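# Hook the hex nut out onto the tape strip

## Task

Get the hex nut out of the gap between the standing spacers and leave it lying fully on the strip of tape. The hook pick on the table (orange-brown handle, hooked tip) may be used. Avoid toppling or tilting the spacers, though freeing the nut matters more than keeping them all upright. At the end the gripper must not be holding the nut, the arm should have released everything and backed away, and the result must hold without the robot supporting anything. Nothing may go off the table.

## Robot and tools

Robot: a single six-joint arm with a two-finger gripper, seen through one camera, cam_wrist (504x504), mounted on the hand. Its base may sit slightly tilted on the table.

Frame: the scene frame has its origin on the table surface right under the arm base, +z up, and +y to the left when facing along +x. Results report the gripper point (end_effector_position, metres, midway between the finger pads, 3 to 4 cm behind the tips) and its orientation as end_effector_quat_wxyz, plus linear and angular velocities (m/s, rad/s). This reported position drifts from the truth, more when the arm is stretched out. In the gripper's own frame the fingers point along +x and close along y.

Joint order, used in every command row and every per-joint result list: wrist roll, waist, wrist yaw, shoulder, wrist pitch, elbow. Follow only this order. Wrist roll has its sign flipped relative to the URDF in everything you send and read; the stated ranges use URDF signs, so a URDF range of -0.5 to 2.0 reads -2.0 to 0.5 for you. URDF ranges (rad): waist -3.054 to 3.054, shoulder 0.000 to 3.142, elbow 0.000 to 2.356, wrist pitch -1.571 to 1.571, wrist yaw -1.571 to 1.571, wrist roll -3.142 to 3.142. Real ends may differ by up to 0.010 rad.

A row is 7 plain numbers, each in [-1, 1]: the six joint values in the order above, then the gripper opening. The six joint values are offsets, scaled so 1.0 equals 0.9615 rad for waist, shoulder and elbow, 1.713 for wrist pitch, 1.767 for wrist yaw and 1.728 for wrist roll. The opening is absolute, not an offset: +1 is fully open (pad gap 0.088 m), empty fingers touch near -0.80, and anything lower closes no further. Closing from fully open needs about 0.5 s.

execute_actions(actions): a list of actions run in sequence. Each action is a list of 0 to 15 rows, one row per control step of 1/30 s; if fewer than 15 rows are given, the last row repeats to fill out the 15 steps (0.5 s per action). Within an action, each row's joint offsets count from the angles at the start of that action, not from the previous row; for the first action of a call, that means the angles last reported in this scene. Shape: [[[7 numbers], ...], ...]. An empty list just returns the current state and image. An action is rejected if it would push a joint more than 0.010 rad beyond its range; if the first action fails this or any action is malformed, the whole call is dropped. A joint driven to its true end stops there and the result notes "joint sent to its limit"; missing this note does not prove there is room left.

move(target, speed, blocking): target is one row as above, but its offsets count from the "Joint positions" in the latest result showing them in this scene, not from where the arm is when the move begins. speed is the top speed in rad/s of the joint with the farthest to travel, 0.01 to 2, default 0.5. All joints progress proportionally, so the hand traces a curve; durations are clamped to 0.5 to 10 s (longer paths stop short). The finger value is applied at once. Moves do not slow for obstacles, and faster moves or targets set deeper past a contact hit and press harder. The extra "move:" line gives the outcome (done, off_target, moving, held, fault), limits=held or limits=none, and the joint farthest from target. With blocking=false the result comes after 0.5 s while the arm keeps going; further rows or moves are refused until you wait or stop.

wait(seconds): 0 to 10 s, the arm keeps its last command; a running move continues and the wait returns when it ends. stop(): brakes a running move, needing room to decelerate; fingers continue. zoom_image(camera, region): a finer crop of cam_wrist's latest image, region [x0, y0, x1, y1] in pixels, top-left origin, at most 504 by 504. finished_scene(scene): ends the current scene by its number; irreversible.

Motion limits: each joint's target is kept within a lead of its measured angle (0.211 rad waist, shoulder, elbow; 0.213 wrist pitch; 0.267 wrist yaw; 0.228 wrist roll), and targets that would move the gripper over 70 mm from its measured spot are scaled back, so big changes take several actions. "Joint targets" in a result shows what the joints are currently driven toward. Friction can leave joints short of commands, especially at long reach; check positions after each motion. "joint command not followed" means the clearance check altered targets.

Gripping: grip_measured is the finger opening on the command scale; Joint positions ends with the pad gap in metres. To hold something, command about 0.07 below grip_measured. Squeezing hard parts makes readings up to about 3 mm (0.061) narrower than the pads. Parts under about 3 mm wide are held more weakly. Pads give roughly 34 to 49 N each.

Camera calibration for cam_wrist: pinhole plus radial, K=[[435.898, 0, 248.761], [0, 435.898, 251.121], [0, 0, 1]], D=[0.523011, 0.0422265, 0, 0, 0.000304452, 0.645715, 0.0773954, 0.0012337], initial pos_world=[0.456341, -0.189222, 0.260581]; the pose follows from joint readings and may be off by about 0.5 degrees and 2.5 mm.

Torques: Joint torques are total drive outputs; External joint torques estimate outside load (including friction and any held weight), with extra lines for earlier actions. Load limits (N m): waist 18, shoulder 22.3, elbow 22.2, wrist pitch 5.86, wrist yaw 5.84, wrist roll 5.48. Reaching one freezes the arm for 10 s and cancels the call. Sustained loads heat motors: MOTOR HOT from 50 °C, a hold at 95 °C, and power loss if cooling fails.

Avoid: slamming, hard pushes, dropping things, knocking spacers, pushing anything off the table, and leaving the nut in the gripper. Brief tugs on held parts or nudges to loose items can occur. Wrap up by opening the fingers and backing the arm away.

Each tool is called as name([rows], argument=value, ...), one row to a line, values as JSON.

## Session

execute_actions(actions=[])

Scene clock: 0.00 s.
end_effector_position=(+0.3871, -0.0899, +0.2189) grip_measured=+0.828 end_effector_quat_wxyz=(+0.360, +0.634, +0.305, -0.613) end_effector_velocity=(-0.002, -0.000, -0.001) end_effector_angular_velocity=(+0.004, +0.010, +0.011)
Joint names: [wrist roll, waist, wrist yaw, shoulder, wrist pitch, elbow]
Joint positions: [-2.496  0.283  0.833  2.102 -1.354  1.689  0.08 ]
Joint velocities: [ 0.007 -0.002 -0.007 -0.002 -0.007 -0.002 -0.   ]
Joint torques (N m, as the arm reports them, + toward a larger Joint positions number): no reading
External joint torques (N m, as the arm's controller estimates them; a push from outside toward a larger Joint positions number lowers the number): no reading
Motor temperatures (°C, as the motors report them): [25 29 28 30 28 27]
Heat: hottest shoulder 30 °C (+0.0 °C/min).
Joint targets: [-2.496 0.283 0.833 2.102 -1.354 1.689]
camera_calibration (this result's frames):
cam_wrist: T_world_to_cam=[[-0.817787, 0.568533, -0.0894088, 0.397217], [0.518781, 0.795475, 0.313187, -0.16862], [0.249179, 0.209736, -0.945474, 0.206539], [0, 0, 0, 1]] pos_world=[0.36085, -0.135017, 0.283602]

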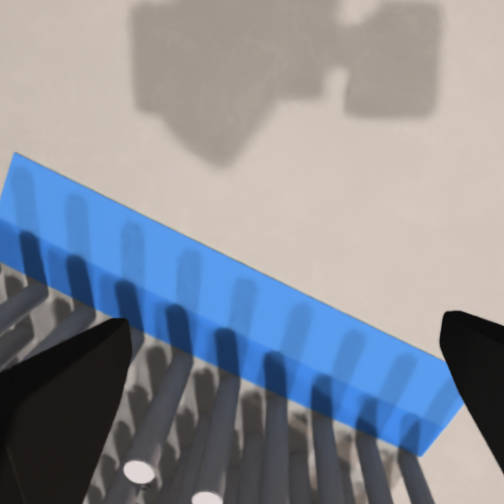

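Overview pose.

move(target=[1,0.49,0.1,-0.346,0.3,-0.444,1], speed=1.2)

Scene clock: 6.27 s.
end_effector_position=(+0.3470, -0.0057, +0.3489) grip_measured=+0.989 end_effector_quat_wxyz=(+0.885, +0.208, +0.405, -0.097) end_effector_velocity=(-0.002, -0.001, -0.002) end_effector_angular_velocity=(-0.021, +0.013, +0.029)
Joint names: [wrist roll, waist, wrist yaw, shoulder, wrist pitch, elbow]
Joint positions: [-0.773  0.752  1.006  1.775 -0.841  1.275  0.087]
Joint velocities: [ 0.022 -0.002 -0.007 -0.002 -0.022  0.002 -0.   ]
Joint torques (N m, as the arm reports them, + toward a larger Joint positions number): [ 0.13  4.25  0.41 -3.5   1.06  3.45]
External joint torques (N m, as the arm's controller estimates them; a push from outside toward a larger Joint positions number lowers the number): [ 0.12 -0.41  0.23 -0.45 -0.02 -2.06]
Motor temperatures (°C, as the motors report them): [25 31 28 30 28 27]
Heat: hottest waist 31 °C (+9.6 °C/min).
Joint targets: [-0.768 0.754 1.010 1.769 -0.840 1.262]
move: off_target; limits=none; farthest joint: the elbow, 0.013 radians from its target (0.427 radians at the start)
camera_calibration (this result's frames):
cam_wrist: T_world_to_cam=[[-0.348542, -0.88658, -0.304129, 0.231987], [-0.846613, 0.437023, -0.303738, 0.431582], [0.402199, 0.151614, -0.902911, 0.253469], [0, 0, 0, 1]] pos_world=[0.344295, -0.0213663, 0.430502]

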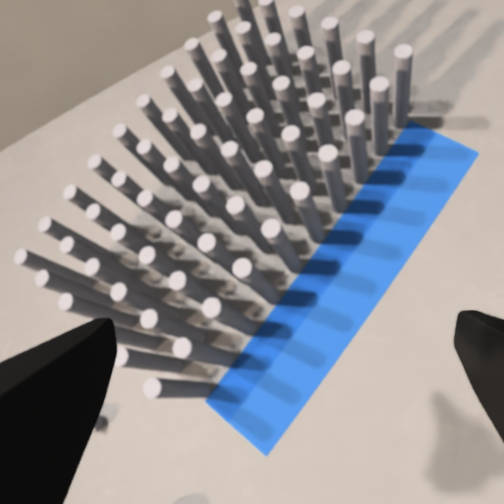

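zoom_image(camera="cam_wrist", region=[40,100,380,440])

move(target=[0.32,-0.495,0.105,0,-0.38,0,1], speed=1)

Region (40, 100, 380, 440) of cam_wrist's 504x504 image, scaled by 1.482, with more detail than that image has.

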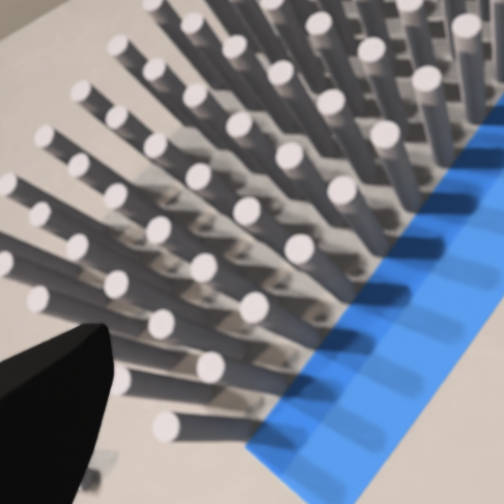

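Scene clock: 12.03 s.
end_effector_position=(+0.2964, -0.1734, +0.2239) grip_measured=+0.989 end_effector_quat_wxyz=(+0.695, -0.253, +0.671, -0.052) end_effector_velocity=(-0.000, -0.000, +0.000) end_effector_angular_velocity=(-0.010, +0.006, +0.018)
Joint names: [wrist roll, waist, wrist yaw, shoulder, wrist pitch, elbow]
Joint positions: [-0.224  0.28   1.187  1.775 -1.49   1.275  0.087]
Joint velocities: [ 0.007  0.002  0.007  0.002 -0.007 -0.002 -0.   ]
Joint torques (N m, as the arm reports them, + toward a larger Joint positions number): [ 0.15  4.23  0.52 -3.65 -0.06  3.51]
External joint torques (N m, as the arm's controller estimates them; a push from outside toward a larger Joint positions number lowers the number): [ 0.17 -1.03  0.23  0.11 -0.15 -0.55]
Motor temperatures (°C, as the motors report them): [25 31 28 30 28 27]
Heat: hottest waist 31 °C (+5.0 °C/min).
Joint targets: [-0.220 0.276 1.191 1.775 -1.492 1.275]
move: done; limits=none; farthest joint: the wrist yaw, 0.005 radians from its target (0.186 radians at the start)
camera_calibration (this result's frames):
cam_wrist: T_world_to_cam=[[0.250481, -0.874209, 0.415954, -0.308994], [-0.941504, -0.119909, 0.314948, 0.217062], [-0.225454, -0.470511, -0.853106, 0.253471], [0, 0, 0, 1]] pos_world=[0.338908, -0.124837, 0.276402]

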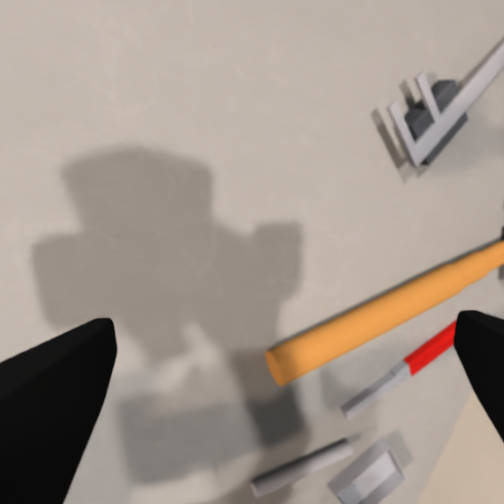

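Hammer. Look left.

move(target=[0,0.495,-0.56,0,0.28,0,1], speed=1.2)

Scene clock: 19.77 s.
end_effector_position=(+0.2648, +0.0845, +0.3414) grip_measured=+0.989 end_effector_quat_wxyz=(+0.760, +0.068, +0.536, +0.360) end_effector_velocity=(-0.006, -0.002, -0.001) end_effector_angular_velocity=(+0.003, +0.016, +0.024)
Joint names: [wrist roll, waist, wrist yaw, shoulder, wrist pitch, elbow]
Joint positions: [-0.224  0.754  0.202  1.775 -1.012  1.275  0.087]
Joint velocities: [ 0.007 -0.002 -0.022 -0.007 -0.022 -0.002 -0.001]
Joint torques (N m, as the arm reports them, + toward a larger Joint positions number): [ 0.02  3.87 -0.51 -3.04  1.08  4.88]
External joint torques (N m, as the arm's controller estimates them; a push from outside toward a larger Joint positions number lowers the number): [ 0.   -0.49 -0.24  0.02 -0.04 -0.61]
Motor temperatures (°C, as the motors report them): [25 32 28 30 28 28]
Heat: hottest waist 32 °C (+6.1 °C/min).
Joint targets: [-0.224 0.756 0.197 1.775 -1.011 1.275]
move: done; limits=none; farthest joint: the wrist yaw, 0.004 radians from its target (0.989 radians at the start)
camera_calibration (this result's frames):
cam_wrist: T_world_to_cam=[[0.460858, -0.731778, -0.502106, 0.121127], [-0.878097, -0.458019, -0.138436, 0.347766], [-0.12867, 0.504697, -0.853654, 0.360038], [0, 0, 0, 1]] pos_world=[0.295876, 0.066212, 0.41631]

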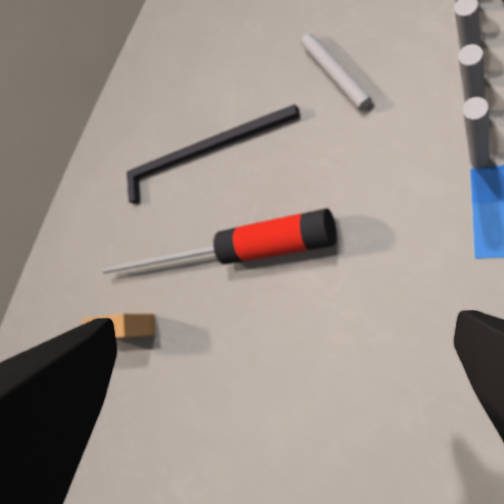

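move(target=[0,0,0,0,-0.3,0,1], speed=1)

Scene clock: 23.77 s.
end_effector_position=(+0.1862, +0.0180, +0.3058) grip_measured=+0.989 end_effector_quat_wxyz=(+0.629, -0.089, +0.688, +0.351) end_effector_velocity=(-0.004, -0.004, -0.001) end_effector_angular_velocity=(-0.009, +0.016, +0.018)
Joint names: [wrist roll, waist, wrist yaw, shoulder, wrist pitch, elbow]
Joint positions: [-0.224  0.755  0.202  1.775 -1.524  1.275  0.087]
Joint velocities: [ 0.007 -0.002 -0.007 -0.002 -0.022 -0.002 -0.   ]
Joint torques (N m, as the arm reports them, + toward a larger Joint positions number): [ 0.02  3.42 -0.28 -2.42  0.28  4.29]
External joint torques (N m, as the arm's controller estimates them; a push from outside toward a larger Joint positions number lowers the number): [ 0.   -0.45 -0.03 -0.05 -0.21 -0.58]
Motor temperatures (°C, as the motors report them): [25 32 28 30 29 28]
Heat: hottest waist 32 °C (+5.0 °C/min).
Joint targets: [-0.224 0.755 0.202 1.775 -1.526 1.275]
move: done; limits=none; farthest joint: the wrist pitch, 0.002 radians from its target (0.514 radians at the start)
camera_calibration (this result's frames):
cam_wrist: T_world_to_cam=[[0.54878, -0.746369, -0.37653, 0.0363769], [-0.70569, -0.655068, 0.269975, 0.0899791], [-0.448154, 0.117557, -0.886193, 0.42951], [0, 0, 0, 1]] pos_world=[0.236021, 0.0356013, 0.370034]

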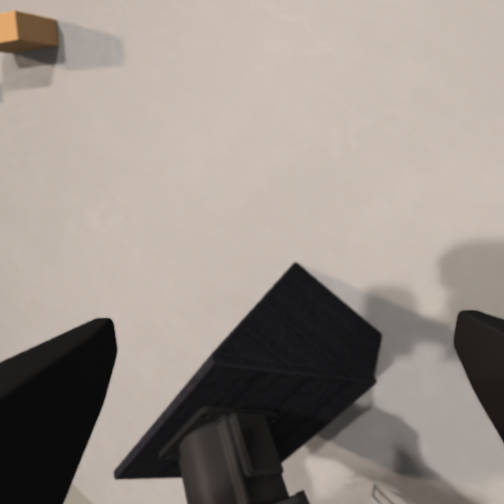

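move(target=[0.5,-1,0.138,-0.94,0.428,-0.51,1], speed=1.1)

move(target=[0.37,-0.9,0,0,0,0,1], speed=1)

Scene clock: 32.03 s.
end_effector_position=(+0.2143, -0.2129, +0.1951) grip_measured=+0.990 end_effector_quat_wxyz=(+0.856, +0.018, +0.513, +0.057) end_effector_velocity=(-0.004, -0.000, -0.003) end_effector_angular_velocity=(-0.001, +0.015, -0.009)
Joint names: [wrist roll, waist, wrist yaw, shoulder, wrist pitch, elbow]
Joint positions: [ 0.636 -0.204  0.441  0.877 -0.792  0.797  0.087]
Joint velocities: [-0.007 -0.007  0.007 -0.007 -0.007 -0.007 -0.   ]
Joint torques (N m, as the arm reports them, + toward a larger Joint positions number): [ 0.13  1.4  -0.15 -2.59  0.82  2.71]
External joint torques (N m, as the arm's controller estimates them; a push from outside toward a larger Joint positions number lowers the number): [ 0.13 -0.28  0.13 -0.36  0.05 -2.01]
Motor temperatures (°C, as the motors report them): [25 32 28 30 29 28]
Heat: hottest waist 32 °C (+3.7 °C/min).
Joint targets: [0.640 -0.207 0.445 0.871 -0.791 0.785]
move: off_target; limits=none; farthest joint: the elbow, 0.012 radians from its target (0.490 radians at the start)
camera_calibration (this result's frames):
cam_wrist: T_world_to_cam=[[0.066875, -0.99236, -0.103682, -0.195395], [-0.985422, -0.0493979, -0.1628, 0.261749], [0.156435, 0.113058, -0.981196, 0.259099], [0, 0, 0, 1]] pos_world=[0.230468, -0.210265, 0.276581]

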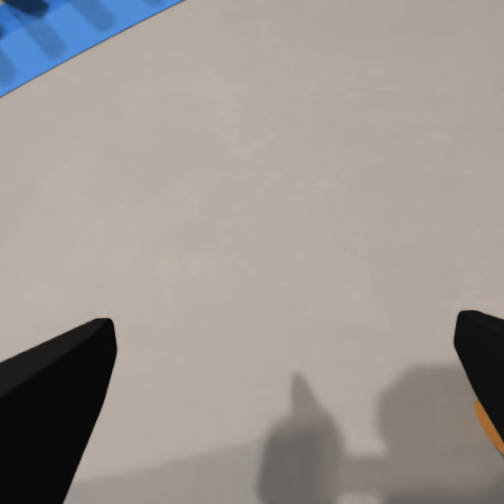

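Scene clock: 33.63 s.
end_effector_position=(+0.0548, -0.2997, +0.1099) grip_measured=+0.990 end_effector_quat_wxyz=(+0.666, -0.030, +0.745, +0.026) end_effector_velocity=(-0.001, +0.002, -0.000) end_effector_angular_velocity=(+0.010, +0.001, +0.004)
Joint names: [wrist roll, waist, wrist yaw, shoulder, wrist pitch, elbow]
Joint positions: [ 1.271 -1.066  0.441  0.877 -0.792  0.797  0.087]
Joint velocities: [ 0.007 -0.007 -0.007 -0.002 -0.007 -0.002 -0.   ]
Joint torques (N m, as the arm reports them, + toward a larger Joint positions number): [ 0.16  0.35  0.04 -4.58  0.15  4.  ]
External joint torques (N m, as the arm's controller estimates them; a push from outside toward a larger Joint positions number lowers the number): [ 0.16 -0.28  0.02  0.29 -0.05 -0.58]
Motor temperatures (°C, as the motors report them): [25 32 28 30 29 28]
Heat: hottest waist 32 °C (+3.6 °C/min).
Joint targets: [1.275 -1.069 0.441 0.877 -0.792 0.797]
move: done; limits=none; farthest joint: the wrist roll, 0.004 radians from its target (0.639 radians at the start)
camera_calibration (this result's frames):
cam_wrist: T_world_to_cam=[[0.0615993, -0.998094, -0.00377568, -0.292159], [-0.902577, -0.0573184, 0.426696, 0.0147217], [-0.426099, -0.0228763, -0.904387, 0.193014], [0, 0, 0, 1]] pos_world=[0.113527, -0.286343, 0.167175]

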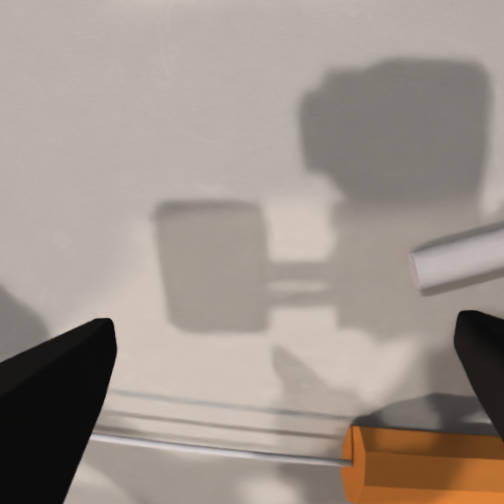

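move(target=[-0.628,-0.903,-0.395,0.355,-0.02,0.447,0.6], speed=0.8)

Scene clock: 47.03 s.
end_effector_position=(-0.0776, -0.4006, +0.1053) grip_measured=+0.603 end_effector_quat_wxyz=(+0.477, +0.513, +0.487, -0.522) end_effector_velocity=(+0.003, +0.001, +0.002) end_effector_angular_velocity=(-0.003, -0.020, +0.005)
Joint names: [wrist roll, waist, wrist yaw, shoulder, wrist pitch, elbow]
Joint positions: [ 0.19  -1.932 -0.252  1.205 -0.825  1.216  0.069]
Joint velocities: [ 0.007 -0.002 -0.022 -0.007 -0.007 -0.002 -0.   ]
Joint torques (N m, as the arm reports them, + toward a larger Joint positions number): [-0.16 -1.18 -0.23 -6.08  0.17  5.44]
External joint torques (N m, as the arm's controller estimates them; a push from outside toward a larger Joint positions number lowers the number): [-0.16 -0.04 -0.21  1.84 -0.16  0.39]
Motor temperatures (°C, as the motors report them): [25 31 28 31 28 29]
Heat: hottest waist 31 °C (+1.3 °C/min).
Joint targets: [0.186 -1.934 -0.257 1.218 -0.827 1.227]
move: off_target; limits=none; farthest joint: the shoulder, 0.013 radians from its target (0.342 radians at the start)
camera_calibration (this result's frames):
cam_wrist: T_world_to_cam=[[-0.996056, 0.0877315, 0.0132829, -0.0336023], [0.0872928, 0.942021, 0.324001, 0.379389], [0.0159124, 0.323883, -0.945963, 0.307743], [0, 0, 0, 1]] pos_world=[-0.0714846, -0.454117, 0.168638]

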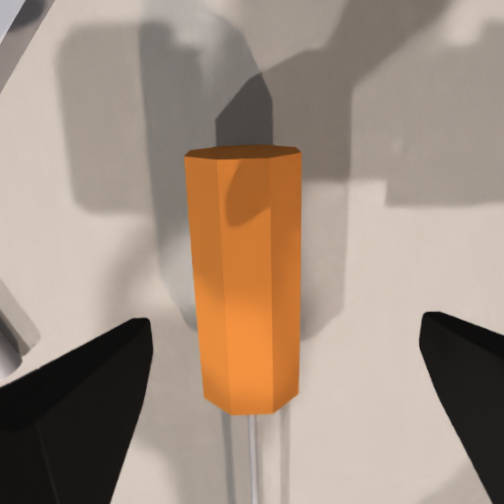

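move(target=[-0.03,0.086,0.024,0.145,0.125,-0.092,0.6], speed=0.2)

move(target=[0,0,0,0,0,0,-0.25])

Scene clock: 52.57 s.
end_effector_position=(-0.0707, -0.4024, +0.0455) grip_measured=+0.603 end_effector_quat_wxyz=(+0.484, +0.515, +0.486, -0.514) end_effector_velocity=(+0.000, -0.001, +0.000) end_effector_angular_velocity=(-0.008, -0.004, +0.007)
Joint names: [wrist roll, waist, wrist yaw, shoulder, wrist pitch, elbow]
Joint positions: [ 0.143 -1.852 -0.215  1.332 -0.613  1.139  0.069]
Joint velocities: [ 0.007 -0.002 -0.007 -0.002  0.007 -0.002  0.   ]
Joint torques (N m, as the arm reports them, + toward a larger Joint positions number): [-0.18 -0.81  0.17 -6.3   0.35  2.47]
External joint torques (N m, as the arm's controller estimates them; a push from outside toward a larger Joint positions number lowers the number): [-0.18  0.39  0.18  1.94  0.03 -1.96]
Motor temperatures (°C, as the motors report them): [25 31 28 32 28 29]
Heat: hottest shoulder 32 °C (+2.3 °C/min).
Joint targets: [0.138 -1.849 -0.210 1.345 -0.611 1.128]
move: off_target; limits=none; farthest joint: the shoulder, 0.013 radians from its target (0.139 radians at the start)
camera_calibration (this result's frames):
cam_wrist: T_world_to_cam=[[-0.996982, 0.0775011, -0.00460387, -0.0291485], [0.0717425, 0.942323, 0.326925, 0.398657], [0.0296754, 0.325608, -0.945039, 0.253305], [0, 0, 0, 1]] pos_world=[-0.0651781, -0.455883, 0.108918]

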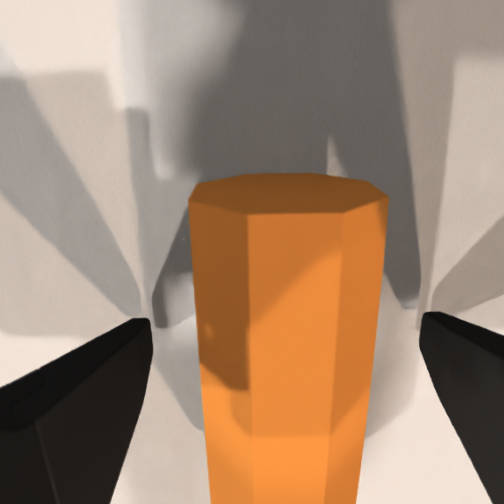

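Scene clock: 53.07 s.
end_effector_position=(-0.0707, -0.4023, +0.0455) grip_measured=-0.112 end_effector_quat_wxyz=(+0.483, +0.515, +0.486, -0.514) end_effector_velocity=(+0.000, +0.001, +0.002) end_effector_angular_velocity=(+0.004, +0.005, +0.009)
Joint names: [wrist roll, waist, wrist yaw, shoulder, wrist pitch, elbow]
Joint positions: [ 0.143 -1.852 -0.214  1.332 -0.613  1.139  0.033]
Joint velocities: [ 0.007  0.002  0.007 -0.007 -0.007 -0.002 -0.   ]
Joint torques (N m, as the arm reports them, + toward a larger Joint positions number): [ 0.   -1.03 -0.02 -7.47  0.25  3.57]
External joint torques (N m, as the arm's controller estimates them; a push from outside toward a larger Joint positions number lowers the number): [ 0.    0.13  0.    0.8  -0.07 -0.85]
Motor temperatures (°C, as the motors report them): [25 30 28 32 28 29]
Heat: hottest shoulder 32 °C (+2.3 °C/min).
Joint targets: [0.143 -1.852 -0.214 1.332 -0.613 1.139]
move: done; limits=none; farthest joint: the wrist yaw, 0.001 radians from its target (0.000 radians at the start)
camera_calibration (this result's frames):
cam_wrist: T_world_to_cam=[[-0.996977, 0.0775837, -0.00427143, -0.0291769], [0.0719165, 0.942173, 0.327319, 0.398507], [0.0294191, 0.326023, -0.944904, 0.253419], [0, 0, 0, 1]] pos_world=[-0.0652033, -0.45582, 0.108893]

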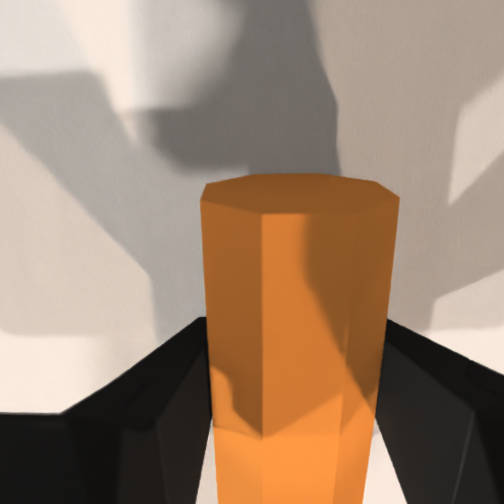

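move(target=[0.03,-0.08,-0.03,-0.17,-0.155,0.11,-0.25], speed=0.3)

move(target=[-0.95,0.9,0.29,0.2,0,-0.08,-0.25], speed=0.9)

Scene clock: 62.93 s.
end_effector_position=(-0.0705, -0.3991, +0.1167) grip_measured=-0.112 end_effector_quat_wxyz=(+0.480, +0.518, +0.485, -0.516) end_effector_velocity=(+0.001, +0.002, +0.000) end_effector_angular_velocity=(+0.005, -0.007, +0.004)
Joint names: [wrist roll, waist, wrist yaw, shoulder, wrist pitch, elbow]
Joint positions: [ 0.19  -1.927 -0.263  1.179 -0.876  1.233  0.033]
Joint velocities: [ 0.007 -0.002 -0.007 -0.002 -0.007 -0.002  0.   ]
Joint torques (N m, as the arm reports them, + toward a larger Joint positions number): [ 0.14 -1.12 -0.17 -8.05  0.14  5.56]
External joint torques (N m, as the arm's controller estimates them; a push from outside toward a larger Joint positions number lowers the number): [ 0.14 -0.06 -0.15 -0.3  -0.18  0.48]
Motor temperatures (°C, as the motors report them): [25 30 28 34 28 29]
Heat: hottest shoulder 34 °C (+4.0 °C/min).
Joint targets: [0.195 -1.929 -0.267 1.168 -0.879 1.245]
move: off_target; limits=none; farthest joint: the shoulder, 0.011 radians from its target (0.163 radians at the start)
camera_calibration (this result's frames):
cam_wrist: T_world_to_cam=[[-0.996274, 0.0862135, -0.00240545, -0.0255947], [0.0805867, 0.940464, 0.330203, 0.371848], [0.0307302, 0.328779, -0.943907, 0.320671], [0, 0, 0, 1]] pos_world=[-0.0653196, -0.452933, 0.179837]

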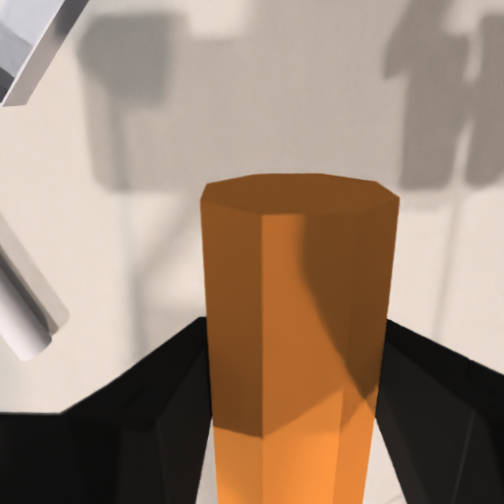

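Scene clock: 65.50 s.
end_effector_position=(+0.1214, -0.3411, +0.0599) grip_measured=-0.112 end_effector_quat_wxyz=(+0.113, +0.697, +0.275, -0.653) end_effector_velocity=(+0.002, +0.001, -0.001) end_effector_angular_velocity=(+0.001, -0.011, +0.006)
Joint names: [wrist roll, waist, wrist yaw, shoulder, wrist pitch, elbow]
Joint positions: [-1.447 -1.064  0.246  1.36  -0.875  1.166  0.034]
Joint velocities: [ 0.007  0.002 -0.007  0.002  0.007 -0.002 -0.   ]
Joint torques (N m, as the arm reports them, + toward a larger Joint positions number): [-0.17  1.77  0.15 -5.88 -0.22  2.35]
External joint torques (N m, as the arm's controller estimates them; a push from outside toward a larger Joint positions number lowers the number): [-0.16  0.04  0.16  1.66 -0.12 -1.57]
Motor temperatures (°C, as the motors report them): [25 30 28 34 28 29]
Heat: hottest shoulder 34 °C (+3.0 °C/min).
Joint targets: [-1.451 -1.061 0.249 1.371 -0.876 1.156]
move: off_target; limits=none; farthest joint: the shoulder, 0.011 radians from its target (0.192 radians at the start)
camera_calibration (this result's frames):
cam_wrist: T_world_to_cam=[[-0.514738, 0.834142, 0.198122, 0.345113], [0.81142, 0.399359, 0.426742, 0.0414679], [0.276842, 0.380421, -0.882405, 0.226222], [0, 0, 0, 1]] pos_world=[0.0813672, -0.390493, 0.113549]

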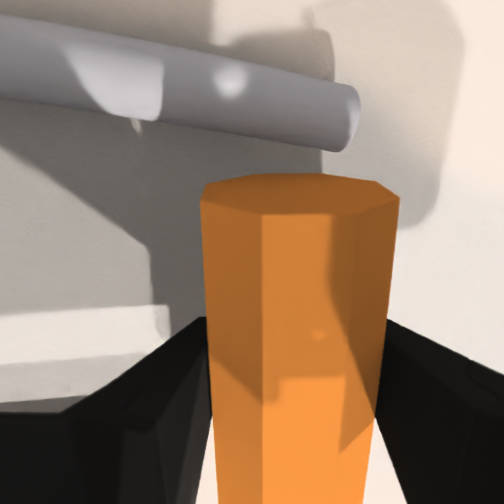

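Too low near the hammer; lift first.

move(target=[0,0,0,-0.2,0,0,-0.25], speed=0.3)

move(target=[-0.551,0.931,0.298,0.535,0.043,-0.092,-0.25], speed=0.6)

Scene clock: 69.43 s.
end_effector_position=(+0.1127, -0.3664, +0.1092) grip_measured=-0.112 end_effector_quat_wxyz=(+0.156, +0.713, +0.198, -0.654) end_effector_velocity=(-0.001, +0.002, +0.002) end_effector_angular_velocity=(+0.003, -0.006, +0.021)
Joint names: [wrist roll, waist, wrist yaw, shoulder, wrist pitch, elbow]
Joint positions: [-1.447 -1.064  0.246  1.18  -0.875  1.166  0.034]
Joint velocities: [ 0.022 -0.002 -0.007 -0.007 -0.007 -0.002 -0.   ]
Joint torques (N m, as the arm reports them, + toward a larger Joint positions number): [ 0.01  1.12 -0.01 -7.74  0.12  4.  ]
External joint torques (N m, as the arm's controller estimates them; a push from outside toward a larger Joint positions number lowers the number): [ 0.01 -0.17  0.   -0.53 -0.09 -0.79]
Motor temperatures (°C, as the motors report them): [25 30 28 34 28 29]
Heat: hottest shoulder 34 °C (+3.0 °C/min).
Joint targets: [-1.447 -1.064 0.246 1.168 -0.875 1.166]
move: off_target; limits=none; farthest joint: the shoulder, 0.012 radians from its target (0.193 radians at the start)
camera_calibration (this result's frames):
cam_wrist: T_world_to_cam=[[-0.470328, 0.881943, 0.0311036, 0.382699], [0.810127, 0.417515, 0.411552, 0.0460212], [0.349979, 0.218762, -0.910855, 0.217282], [0, 0, 0, 1]] pos_world=[0.0666667, -0.404266, 0.167069]

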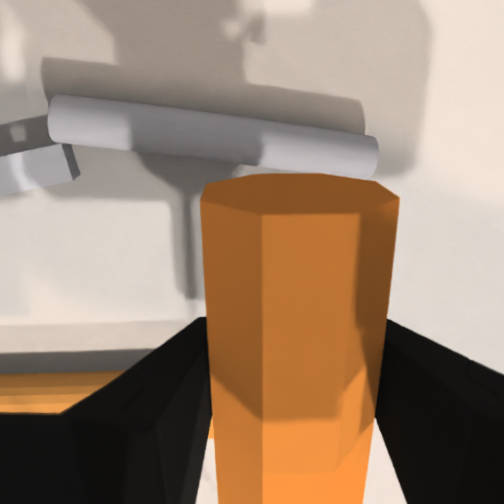

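Scene clock: 71.70 s.
end_effector_position=(+0.2922, -0.1841, +0.0985) grip_measured=-0.112 end_effector_quat_wxyz=(+0.172, +0.679, +0.182, -0.690) end_effector_velocity=(+0.000, +0.000, -0.000) end_effector_angular_velocity=(+0.006, -0.005, +0.000)
Joint names: [wrist roll, waist, wrist yaw, shoulder, wrist pitch, elbow]
Joint positions: [-2.395 -0.172  0.768  1.686 -0.803  1.086  0.034]
Joint velocities: [ 0.007 -0.002 -0.007 -0.002  0.007 -0.002 -0.   ]
Joint torques (N m, as the arm reports them, + toward a larger Joint positions number): [-0.16  4.62  0.23 -4.14  0.2   2.1 ]
External joint torques (N m, as the arm's controller estimates them; a push from outside toward a larger Joint positions number lowers the number): [-0.15 -0.35  0.19  1.07  0.04 -1.44]
Motor temperatures (°C, as the motors report them): [25 30 28 34 28 29]
Heat: hottest shoulder 34 °C (+3.0 °C/min).
Joint targets: [-2.400 -0.169 0.773 1.694 -0.802 1.077]
move: done; limits=none; farthest joint: the shoulder, 0.008 radians from its target (0.514 radians at the start)
camera_calibration (this result's frames):
cam_wrist: T_world_to_cam=[[-0.469232, 0.883007, 0.0109565, 0.308531], [0.840732, 0.442902, 0.31146, -0.165538], [0.270169, 0.155359, -0.950196, 0.120434], [0, 0, 0, 1]] pos_world=[0.251408, -0.217828, 0.162614]

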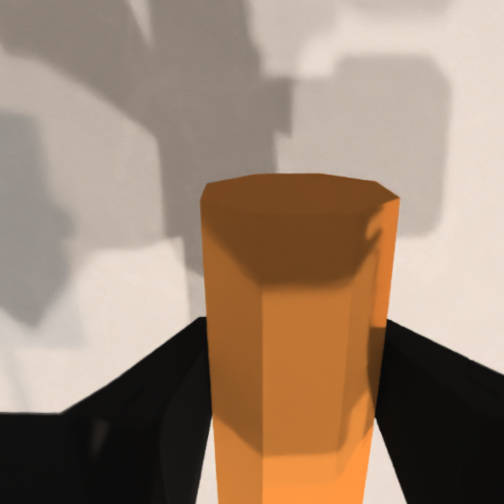

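move(target=[0.095,-0.128,-0.018,0.084,0.16,-0.1,-0.25], speed=0.2)

move(target=[0,0,0,0,0,0,1])

move(target=[0,0.15,0.018,-0.1,-0.19,0.12,1], speed=0.5)

move(target=[1,0,-0.3,-0.25,0,0,1], speed=1.5)

move(target=[1,-0.4,-0.5,0,0.3,-0.3,1], speed=1.5)

Scene clock: 80.63 s.
end_effector_position=(+0.2936, -0.1838, +0.0469) grip_measured=-0.112 end_effector_quat_wxyz=(+0.170, +0.683, +0.180, -0.688) end_effector_velocity=(-0.001, +0.004, -0.001) end_effector_angular_velocity=(+0.024, +0.001, +0.014)
Joint names: [wrist roll, waist, wrist yaw, shoulder, wrist pitch, elbow]
Joint positions: [-2.235 -0.29   0.737  1.755 -0.53   1.     0.034]
Joint velocities: [ 0.007 -0.002 -0.022  0.002 -0.007 -0.002 -0.   ]
Joint torques (N m, as the arm reports them, + toward a larger Joint positions number): [ 0.19  4.02  0.05 -4.14  0.11  1.41]
External joint torques (N m, as the arm's controller estimates them; a push from outside toward a larger Joint positions number lowers the number): [ 0.19 -0.99  0.01  1.43 -0.04 -1.49]
Motor temperatures (°C, as the motors report them): [25 31 28 33 28 29]
Heat: hottest shoulder 33 °C (+1.0 °C/min).
Joint targets: [-2.231 -0.295 0.737 1.767 -0.529 0.990]
move: off_target; limits=none; farthest joint: the shoulder, 0.012 radians from its target (0.081 radians at the start)
camera_calibration (this result's frames):
cam_wrist: T_world_to_cam=[[-0.46451, 0.885527, 0.00850544, 0.308706], [0.840179, 0.437647, 0.320256, -0.1519], [0.279873, 0.155908, -0.947293, 0.068114], [0, 0, 0, 1]] pos_world=[0.251957, -0.217509, 0.110545]

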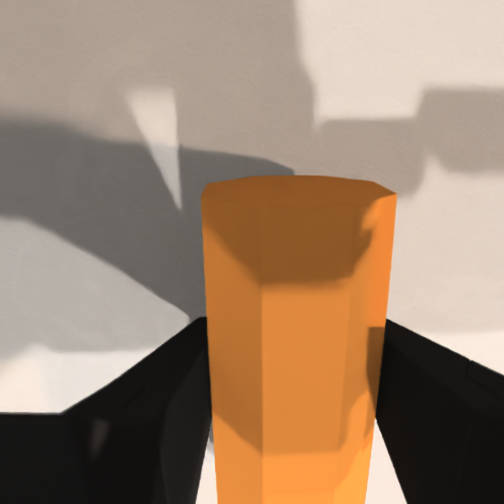

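Scene clock: 81.37 s.
end_effector_position=(+0.2936, -0.1838, +0.0469) grip_measured=+0.987 end_effector_quat_wxyz=(+0.170, +0.683, +0.180, -0.688) end_effector_velocity=(-0.002, +0.001, -0.000) end_effector_angular_velocity=(+0.009, +0.004, +0.010)
Joint names: [wrist roll, waist, wrist yaw, shoulder, wrist pitch, elbow]
Joint positions: [-2.235 -0.29   0.737  1.755 -0.53   1.     0.087]
Joint velocities: [ 0.007 -0.002 -0.007 -0.002 -0.007 -0.002  0.001]
Joint torques (N m, as the arm reports them, + toward a larger Joint positions number): [ 0.02  4.41  0.07 -5.28  0.09  2.31]
External joint torques (N m, as the arm's controller estimates them; a push from outside toward a larger Joint positions number lowers the number): [ 0.02 -0.67  0.03  0.36 -0.08 -0.67]
Motor temperatures (°C, as the motors report them): [25 31 28 33 28 29]
Heat: hottest shoulder 33 °C (+1.0 °C/min).
Joint targets: [-2.235 -0.290 0.737 1.755 -0.530 1.000]
move: done; limits=none; farthest joint: the waist, 0.000 radians from its target (0.000 radians at the start)
camera_calibration (this result's frames):
cam_wrist: T_world_to_cam=[[-0.46451, 0.885527, 0.00850544, 0.308706], [0.840179, 0.437647, 0.320256, -0.1519], [0.279873, 0.155908, -0.947293, 0.068114], [0, 0, 0, 1]] pos_world=[0.251957, -0.217509, 0.110545]

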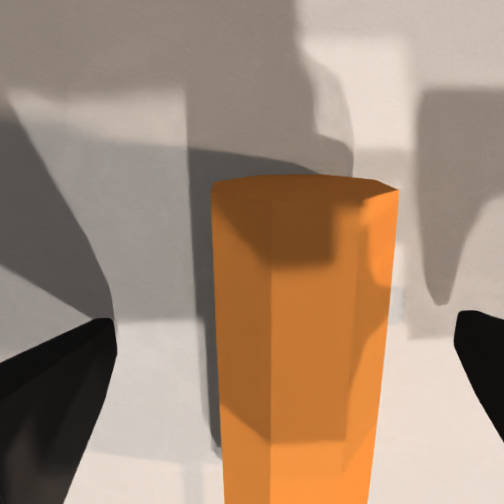

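Scene clock: 82.63 s.
end_effector_position=(+0.2930, -0.1852, +0.1113) grip_measured=+0.989 end_effector_quat_wxyz=(+0.233, +0.665, +0.245, -0.666) end_effector_velocity=(+0.000, -0.001, +0.001) end_effector_angular_velocity=(+0.005, -0.009, +0.012)
Joint names: [wrist roll, waist, wrist yaw, shoulder, wrist pitch, elbow]
Joint positions: [-2.235 -0.147  0.764  1.665 -0.853  1.106  0.087]
Joint velocities: [ 0.022 -0.002 -0.007 -0.007  0.007 -0.002 -0.   ]
Joint torques (N m, as the arm reports them, + toward a larger Joint positions number): [-0.01  4.48  0.24 -5.52  0.01  3.84]
External joint torques (N m, as the arm's controller estimates them; a push from outside toward a larger Joint positions number lowers the number): [-0.01 -0.46  0.19 -0.37 -0.17  0.15]
Motor temperatures (°C, as the motors report them): [25 31 28 33 28 29]
Heat: hottest shoulder 33 °C (+1.0 °C/min).
Joint targets: [-2.235 -0.146 0.769 1.658 -0.855 1.115]
move: done; limits=none; farthest joint: the elbow, 0.009 radians from its target (0.115 radians at the start)
camera_calibration (this result's frames):
cam_wrist: T_world_to_cam=[[-0.622258, 0.782754, 0.00957596, 0.336184], [0.741642, 0.585573, 0.327219, -0.115907], [0.250524, 0.210716, -0.9449, 0.147955], [0, 0, 0, 1]] pos_world=[0.258088, -0.226454, 0.17451]

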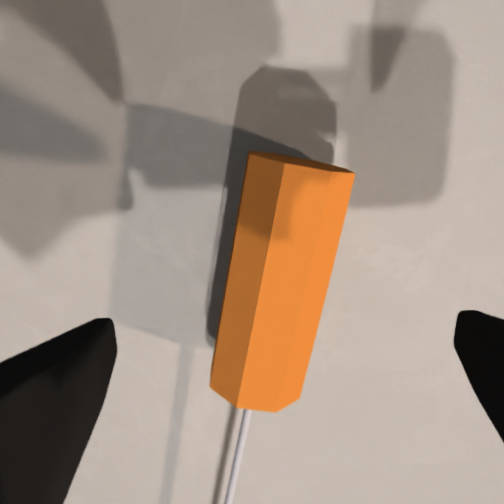

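Scene clock: 84.67 s.
end_effector_position=(+0.3085, -0.1613, +0.1818) grip_measured=+0.989 end_effector_quat_wxyz=(+0.659, +0.474, +0.578, -0.085) end_effector_velocity=(-0.005, +0.002, -0.001) end_effector_angular_velocity=(+0.013, +0.018, +0.009)
Joint names: [wrist roll, waist, wrist yaw, shoulder, wrist pitch, elbow]
Joint positions: [-0.512 -0.147  0.239  1.432 -0.853  1.106  0.087]
Joint velocities: [-0.007 -0.002 -0.007 -0.002 -0.022 -0.002 -0.   ]
Joint torques (N m, as the arm reports them, + toward a larger Joint positions number): [ 0.16  3.68 -0.59 -4.94  0.45  3.73]
External joint torques (N m, as the arm's controller estimates them; a push from outside toward a larger Joint positions number lowers the number): [ 0.13 -0.56 -0.24 -0.45 -0.04 -0.55]
Motor temperatures (°C, as the motors report them): [25 32 28 33 28 29]
Heat: hottest shoulder 33 °C (+1.0 °C/min).
Joint targets: [-0.507 -0.147 0.234 1.425 -0.853 1.106]
move: done; limits=none; farthest joint: the shoulder, 0.007 radians from its target (0.241 radians at the start)
camera_calibration (this result's frames):
cam_wrist: T_world_to_cam=[[-0.669866, -0.520022, -0.529959, 0.229053], [-0.737272, 0.550285, 0.39194, 0.274264], [0.0878107, 0.653271, -0.752015, 0.29212], [0, 0, 0, 1]] pos_world=[0.32999, -0.222645, 0.233572]

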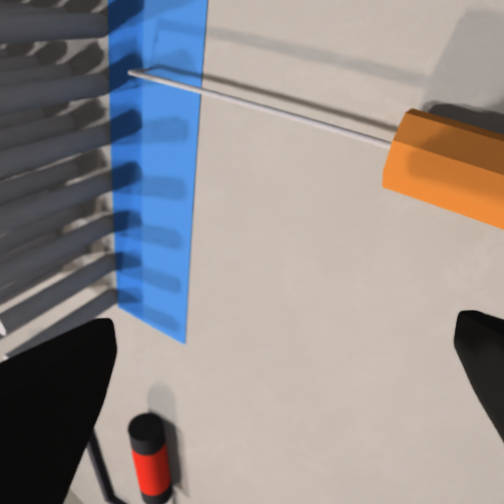

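Scene clock: 86.70 s.
end_effector_position=(+0.3301, -0.1494, +0.1601) grip_measured=+0.990 end_effector_quat_wxyz=(+0.920, +0.064, +0.171, +0.346) end_effector_velocity=(-0.001, +0.000, +0.000) end_effector_angular_velocity=(-0.007, -0.013, +0.009)
Joint names: [wrist roll, waist, wrist yaw, shoulder, wrist pitch, elbow]
Joint positions: [ 1.212 -0.529 -0.641  1.432 -0.341  0.828  0.087]
Joint velocities: [ 0.022 -0.002 -0.007  0.002 -0.007  0.002 -0.   ]
Joint torques (N m, as the arm reports them, + toward a larger Joint positions number): [ 0.19  3.15 -0.99 -5.09  0.45  1.77]
External joint torques (N m, as the arm's controller estimates them; a push from outside toward a larger Joint positions number lowers the number): [ 0.18 -0.62 -0.3   0.34  0.04 -1.56]
Motor temperatures (°C, as the motors report them): [25 32 28 33 28 29]
Heat: hottest shoulder 33 °C (+1.0 °C/min).
Joint targets: [1.216 -0.532 -0.645 1.432 -0.339 0.818]
move: done; limits=none; farthest joint: the elbow, 0.010 radians from its target (0.289 radians at the start)
camera_calibration (this result's frames):
cam_wrist: T_world_to_cam=[[0.613095, -0.748108, -0.253867, -0.263574], [-0.575641, -0.202953, -0.792116, 0.315853], [0.541066, 0.631778, -0.555071, 0.0818603], [0, 0, 0, 1]] pos_world=[0.299122, -0.184796, 0.228718]

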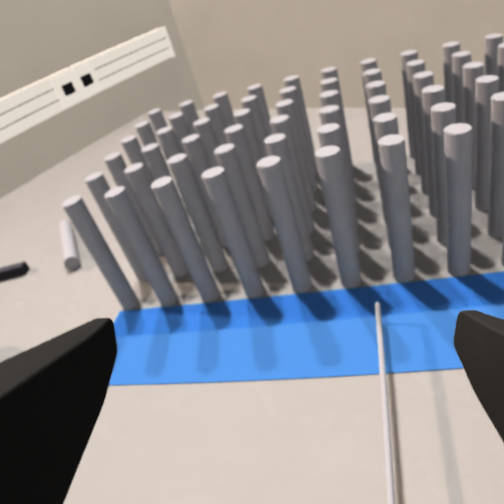

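zoom_image(camera="cam_wrist", region=[264,130,504,330])

move(target=[0.162,-0.303,-0.144,-0.048,0.14,-0.207,1], speed=0.8)

zoom_image(camera="cam_wrist", region=[130,100,400,280])

Region (264, 130, 504, 330) of cam_wrist's 504x504 image, scaled by 2.100, with more detail than that image has.

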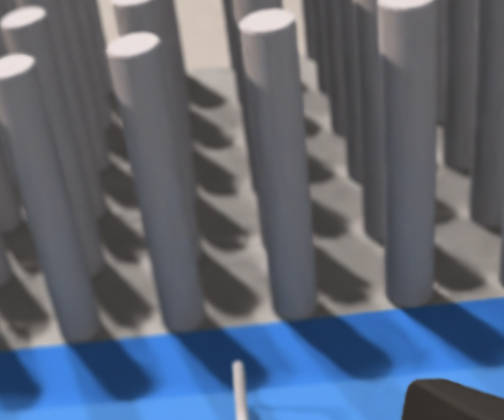

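Scene clock: 92.67 s.
end_effector_position=(+0.2892, -0.1790, +0.1212) grip_measured=+0.990 end_effector_quat_wxyz=(+0.960, -0.012, +0.093, +0.263) end_effector_velocity=(-0.002, -0.000, -0.001) end_effector_angular_velocity=(-0.017, -0.013, -0.002)
Joint names: [wrist roll, waist, wrist yaw, shoulder, wrist pitch, elbow]
Joint positions: [ 1.487 -0.817 -0.891  1.393 -0.103  0.636  0.087]
Joint velocities: [ 0.022 -0.007 -0.007 -0.002  0.007 -0.007 -0.   ]
Joint torques (N m, as the arm reports them, + toward a larger Joint positions number): [ 0.16  2.27 -1.01 -5.79  0.38  0.86]
External joint torques (N m, as the arm's controller estimates them; a push from outside toward a larger Joint positions number lowers the number): [ 0.16 -0.53 -0.31 -0.41  0.04 -1.47]
Motor temperatures (°C, as the motors report them): [25 31 28 33 28 29]
Heat: hottest shoulder 33 °C (+1.0 °C/min).
Joint targets: [1.492 -0.820 -0.895 1.386 -0.101 0.628]
move: done; limits=none; farthest joint: the shoulder, 0.007 radians from its target (0.046 radians at the start)
camera_calibration (this result's frames):
cam_wrist: T_world_to_cam=[[0.50946, -0.859298, -0.0453585, -0.285709], [-0.443691, -0.217159, -0.869471, 0.224119], [0.737285, 0.463086, -0.491896, 0.00640117], [0, 0, 0, 1]] pos_world=[0.240277, -0.199804, 0.185054]

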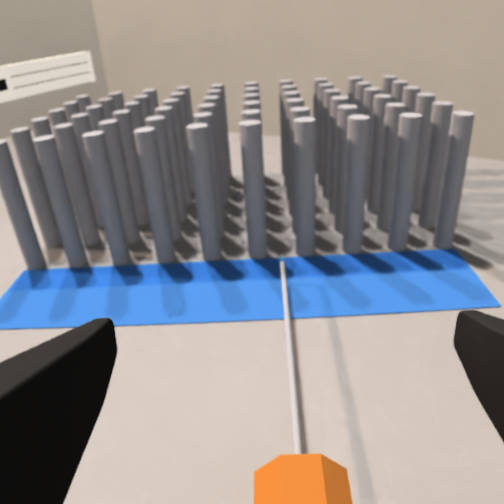

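Region (130, 100, 400, 280) of cam_wrist's 504x504 image, scaled by 1.867, with more detail than that image has.

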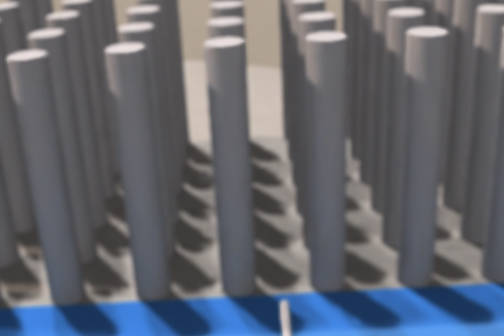

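move(target=[0,0,0,0.15,-0.16,0.43,1], speed=0.8)

zoom_image(camera="cam_wrist", region=[130,100,400,320])

Scene clock: 96.87 s.
end_effector_position=(+0.3306, -0.2581, +0.1367) grip_measured=+0.990 end_effector_quat_wxyz=(+0.960, -0.012, +0.093, +0.263) end_effector_velocity=(-0.002, +0.004, -0.001) end_effector_angular_velocity=(+0.005, -0.003, +0.015)
Joint names: [wrist roll, waist, wrist yaw, shoulder, wrist pitch, elbow]
Joint positions: [ 1.488 -0.817 -0.891  1.525 -0.375  1.041  0.087]
Joint velocities: [ 0.022 -0.002 -0.007  0.002 -0.022 -0.002 -0.   ]
Joint torques (N m, as the arm reports them, + toward a larger Joint positions number): [-0.02  3.1  -0.81 -5.53  0.18  3.65]
External joint torques (N m, as the arm's controller estimates them; a push from outside toward a larger Joint positions number lowers the number): [-0.02 -0.44 -0.11  1.7  -0.14  0.26]
Motor temperatures (°C, as the motors report them): [25 31 29 33 28 29]
Heat: hottest shoulder 33 °C (+1.0 °C/min).
Joint targets: [1.487 -0.817 -0.891 1.537 -0.377 1.050]
move: off_target; limits=none; farthest joint: the shoulder, 0.012 radians from its target (0.144 radians at the start)
camera_calibration (this result's frames):
cam_wrist: T_world_to_cam=[[0.509025, -0.859603, -0.0444522, -0.374154], [-0.443275, -0.217522, -0.869592, 0.238619], [0.737835, 0.462349, -0.491765, 0.0197727], [0, 0, 0, 1]] pos_world=[0.281639, -0.278861, 0.200593]

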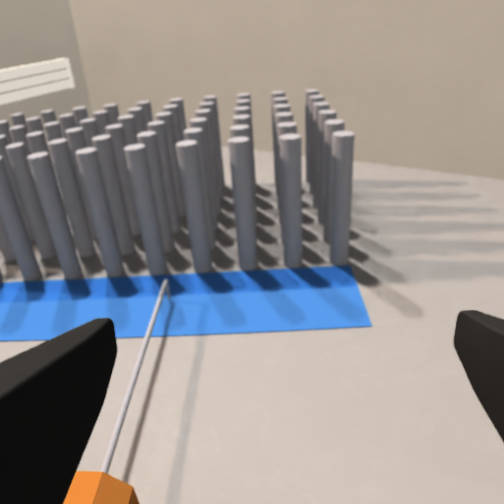

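Region (130, 100, 400, 320) of cam_wrist's 504x504 image, scaled by 1.867, with more detail than that image has; it fills the top 411 rows of this view, and the rest is white.

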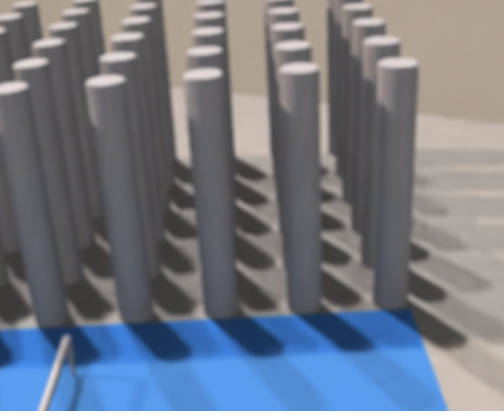

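move(target=[0,0,0,-0.27,0.3,-0.81,1], speed=0.9)

zoom_image(camera="cam_wrist", region=[110,100,380,320])

Scene clock: 103.77 s.
end_effector_position=(+0.2419, -0.1025, +0.1171) grip_measured=+0.990 end_effector_quat_wxyz=(+0.960, -0.009, +0.093, +0.265) end_effector_velocity=(-0.002, +0.002, +0.001) end_effector_angular_velocity=(+0.003, -0.005, +0.003)
Joint names: [wrist roll, waist, wrist yaw, shoulder, wrist pitch, elbow]
Joint positions: [ 1.488 -0.817 -0.891  1.271  0.137  0.268  0.087]
Joint velocities: [ 0.007 -0.002 -0.007 -0.007 -0.007 -0.007 -0.   ]
Joint torques (N m, as the arm reports them, + toward a larger Joint positions number): [-0.01  1.79 -0.83 -3.92  0.36 -0.01]
External joint torques (N m, as the arm's controller estimates them; a push from outside toward a larger Joint positions number lowers the number): [ 0.   -0.22 -0.12 -0.46  0.06 -1.12]
Motor temperatures (°C, as the motors report them): [25 31 29 34 28 29]
Heat: hottest shoulder 34 °C (+3.0 °C/min).
Joint targets: [1.488 -0.817 -0.891 1.266 0.138 0.262]
move: done; limits=none; farthest joint: the shoulder, 0.006 radians from its target (0.260 radians at the start)
camera_calibration (this result's frames):
cam_wrist: T_world_to_cam=[[0.511808, -0.857595, -0.0508225, -0.195813], [-0.445561, -0.214398, -0.8692, 0.216929], [0.734526, 0.467508, -0.491841, 0.00497009], [0, 0, 0, 1]] pos_world=[0.193223, -0.123742, 0.181048]

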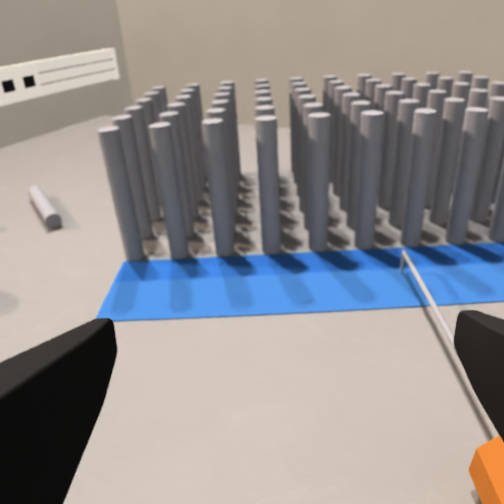

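Region (110, 100, 380, 320) of cam_wrist's 504x504 image, scaled by 1.867, with more detail than that image has; it fills the top 411 rows of this view, and the rest is white.

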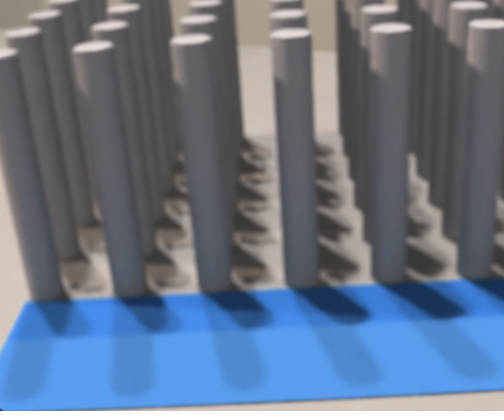

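zoom_image(camera="cam_wrist", region=[215,160,325,260])

Region (215, 160, 325, 260) of cam_wrist's 504x504 image, scaled by 4.582, with more detail than that image has; it fills the top 458 rows of this view, and the rest is white.

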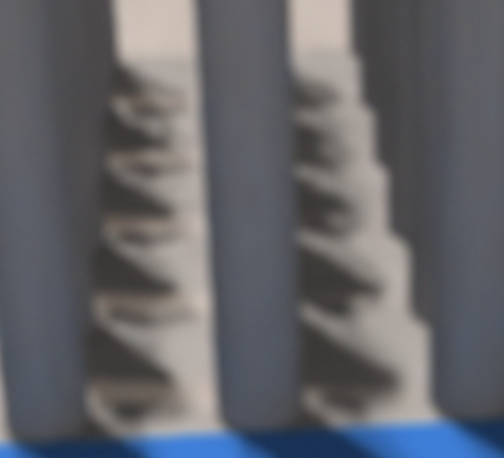

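move(target=[0,0,0,0.04,-0.04,0.11,1])

zoom_image(camera="cam_wrist", region=[215,160,325,260])

Scene clock: 110.23 s.
end_effector_position=(+0.2554, -0.1236, +0.1176) grip_measured=+0.990 end_effector_quat_wxyz=(+0.960, -0.010, +0.093, +0.264) end_effector_velocity=(-0.000, -0.001, +0.002) end_effector_angular_velocity=(+0.007, -0.016, -0.001)
Joint names: [wrist roll, waist, wrist yaw, shoulder, wrist pitch, elbow]
Joint positions: [ 1.488 -0.817 -0.891  1.302  0.07   0.368  0.087]
Joint velocities: [ 0.007 -0.007 -0.022 -0.002 -0.007  0.002  0.   ]
Joint torques (N m, as the arm reports them, + toward a larger Joint positions number): [-0.02  1.98 -0.79 -3.05  0.15  1.65]
External joint torques (N m, as the arm's controller estimates them; a push from outside toward a larger Joint positions number lowers the number): [-0.01 -0.25 -0.09  0.95 -0.17  0.16]
Motor temperatures (°C, as the motors report them): [25 31 29 33 28 28]
Heat: hottest shoulder 33 °C (+1.0 °C/min).
Joint targets: [1.488 -0.817 -0.891 1.310 0.068 0.374]
move: done; limits=none; farthest joint: the shoulder, 0.007 radians from its target (0.038 radians at the start)
camera_calibration (this result's frames):
cam_wrist: T_world_to_cam=[[0.510786, -0.85834, -0.0484757, -0.220901], [-0.444718, -0.215548, -0.869348, 0.218456], [0.735747, 0.465609, -0.491818, 0.00464231], [0, 0, 0, 1]] pos_world=[0.206569, -0.144682, 0.181489]

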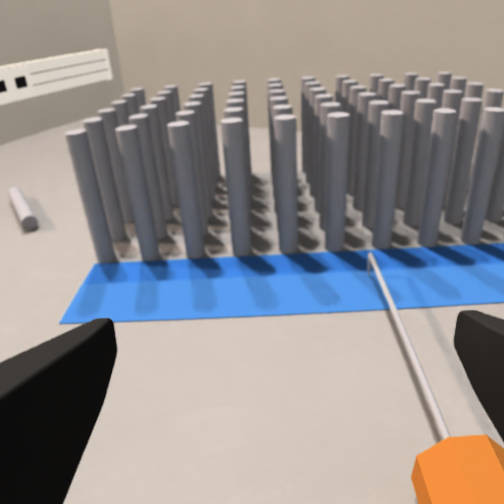

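Region (215, 160, 325, 260) of cam_wrist's 504x504 image, scaled by 4.582, with more detail than that image has; it fills the top 458 rows of this view, and the rest is white.

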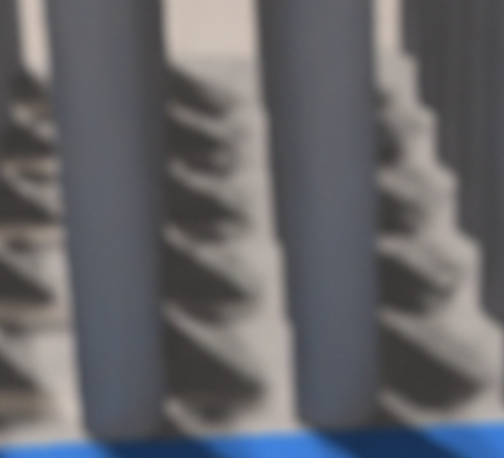

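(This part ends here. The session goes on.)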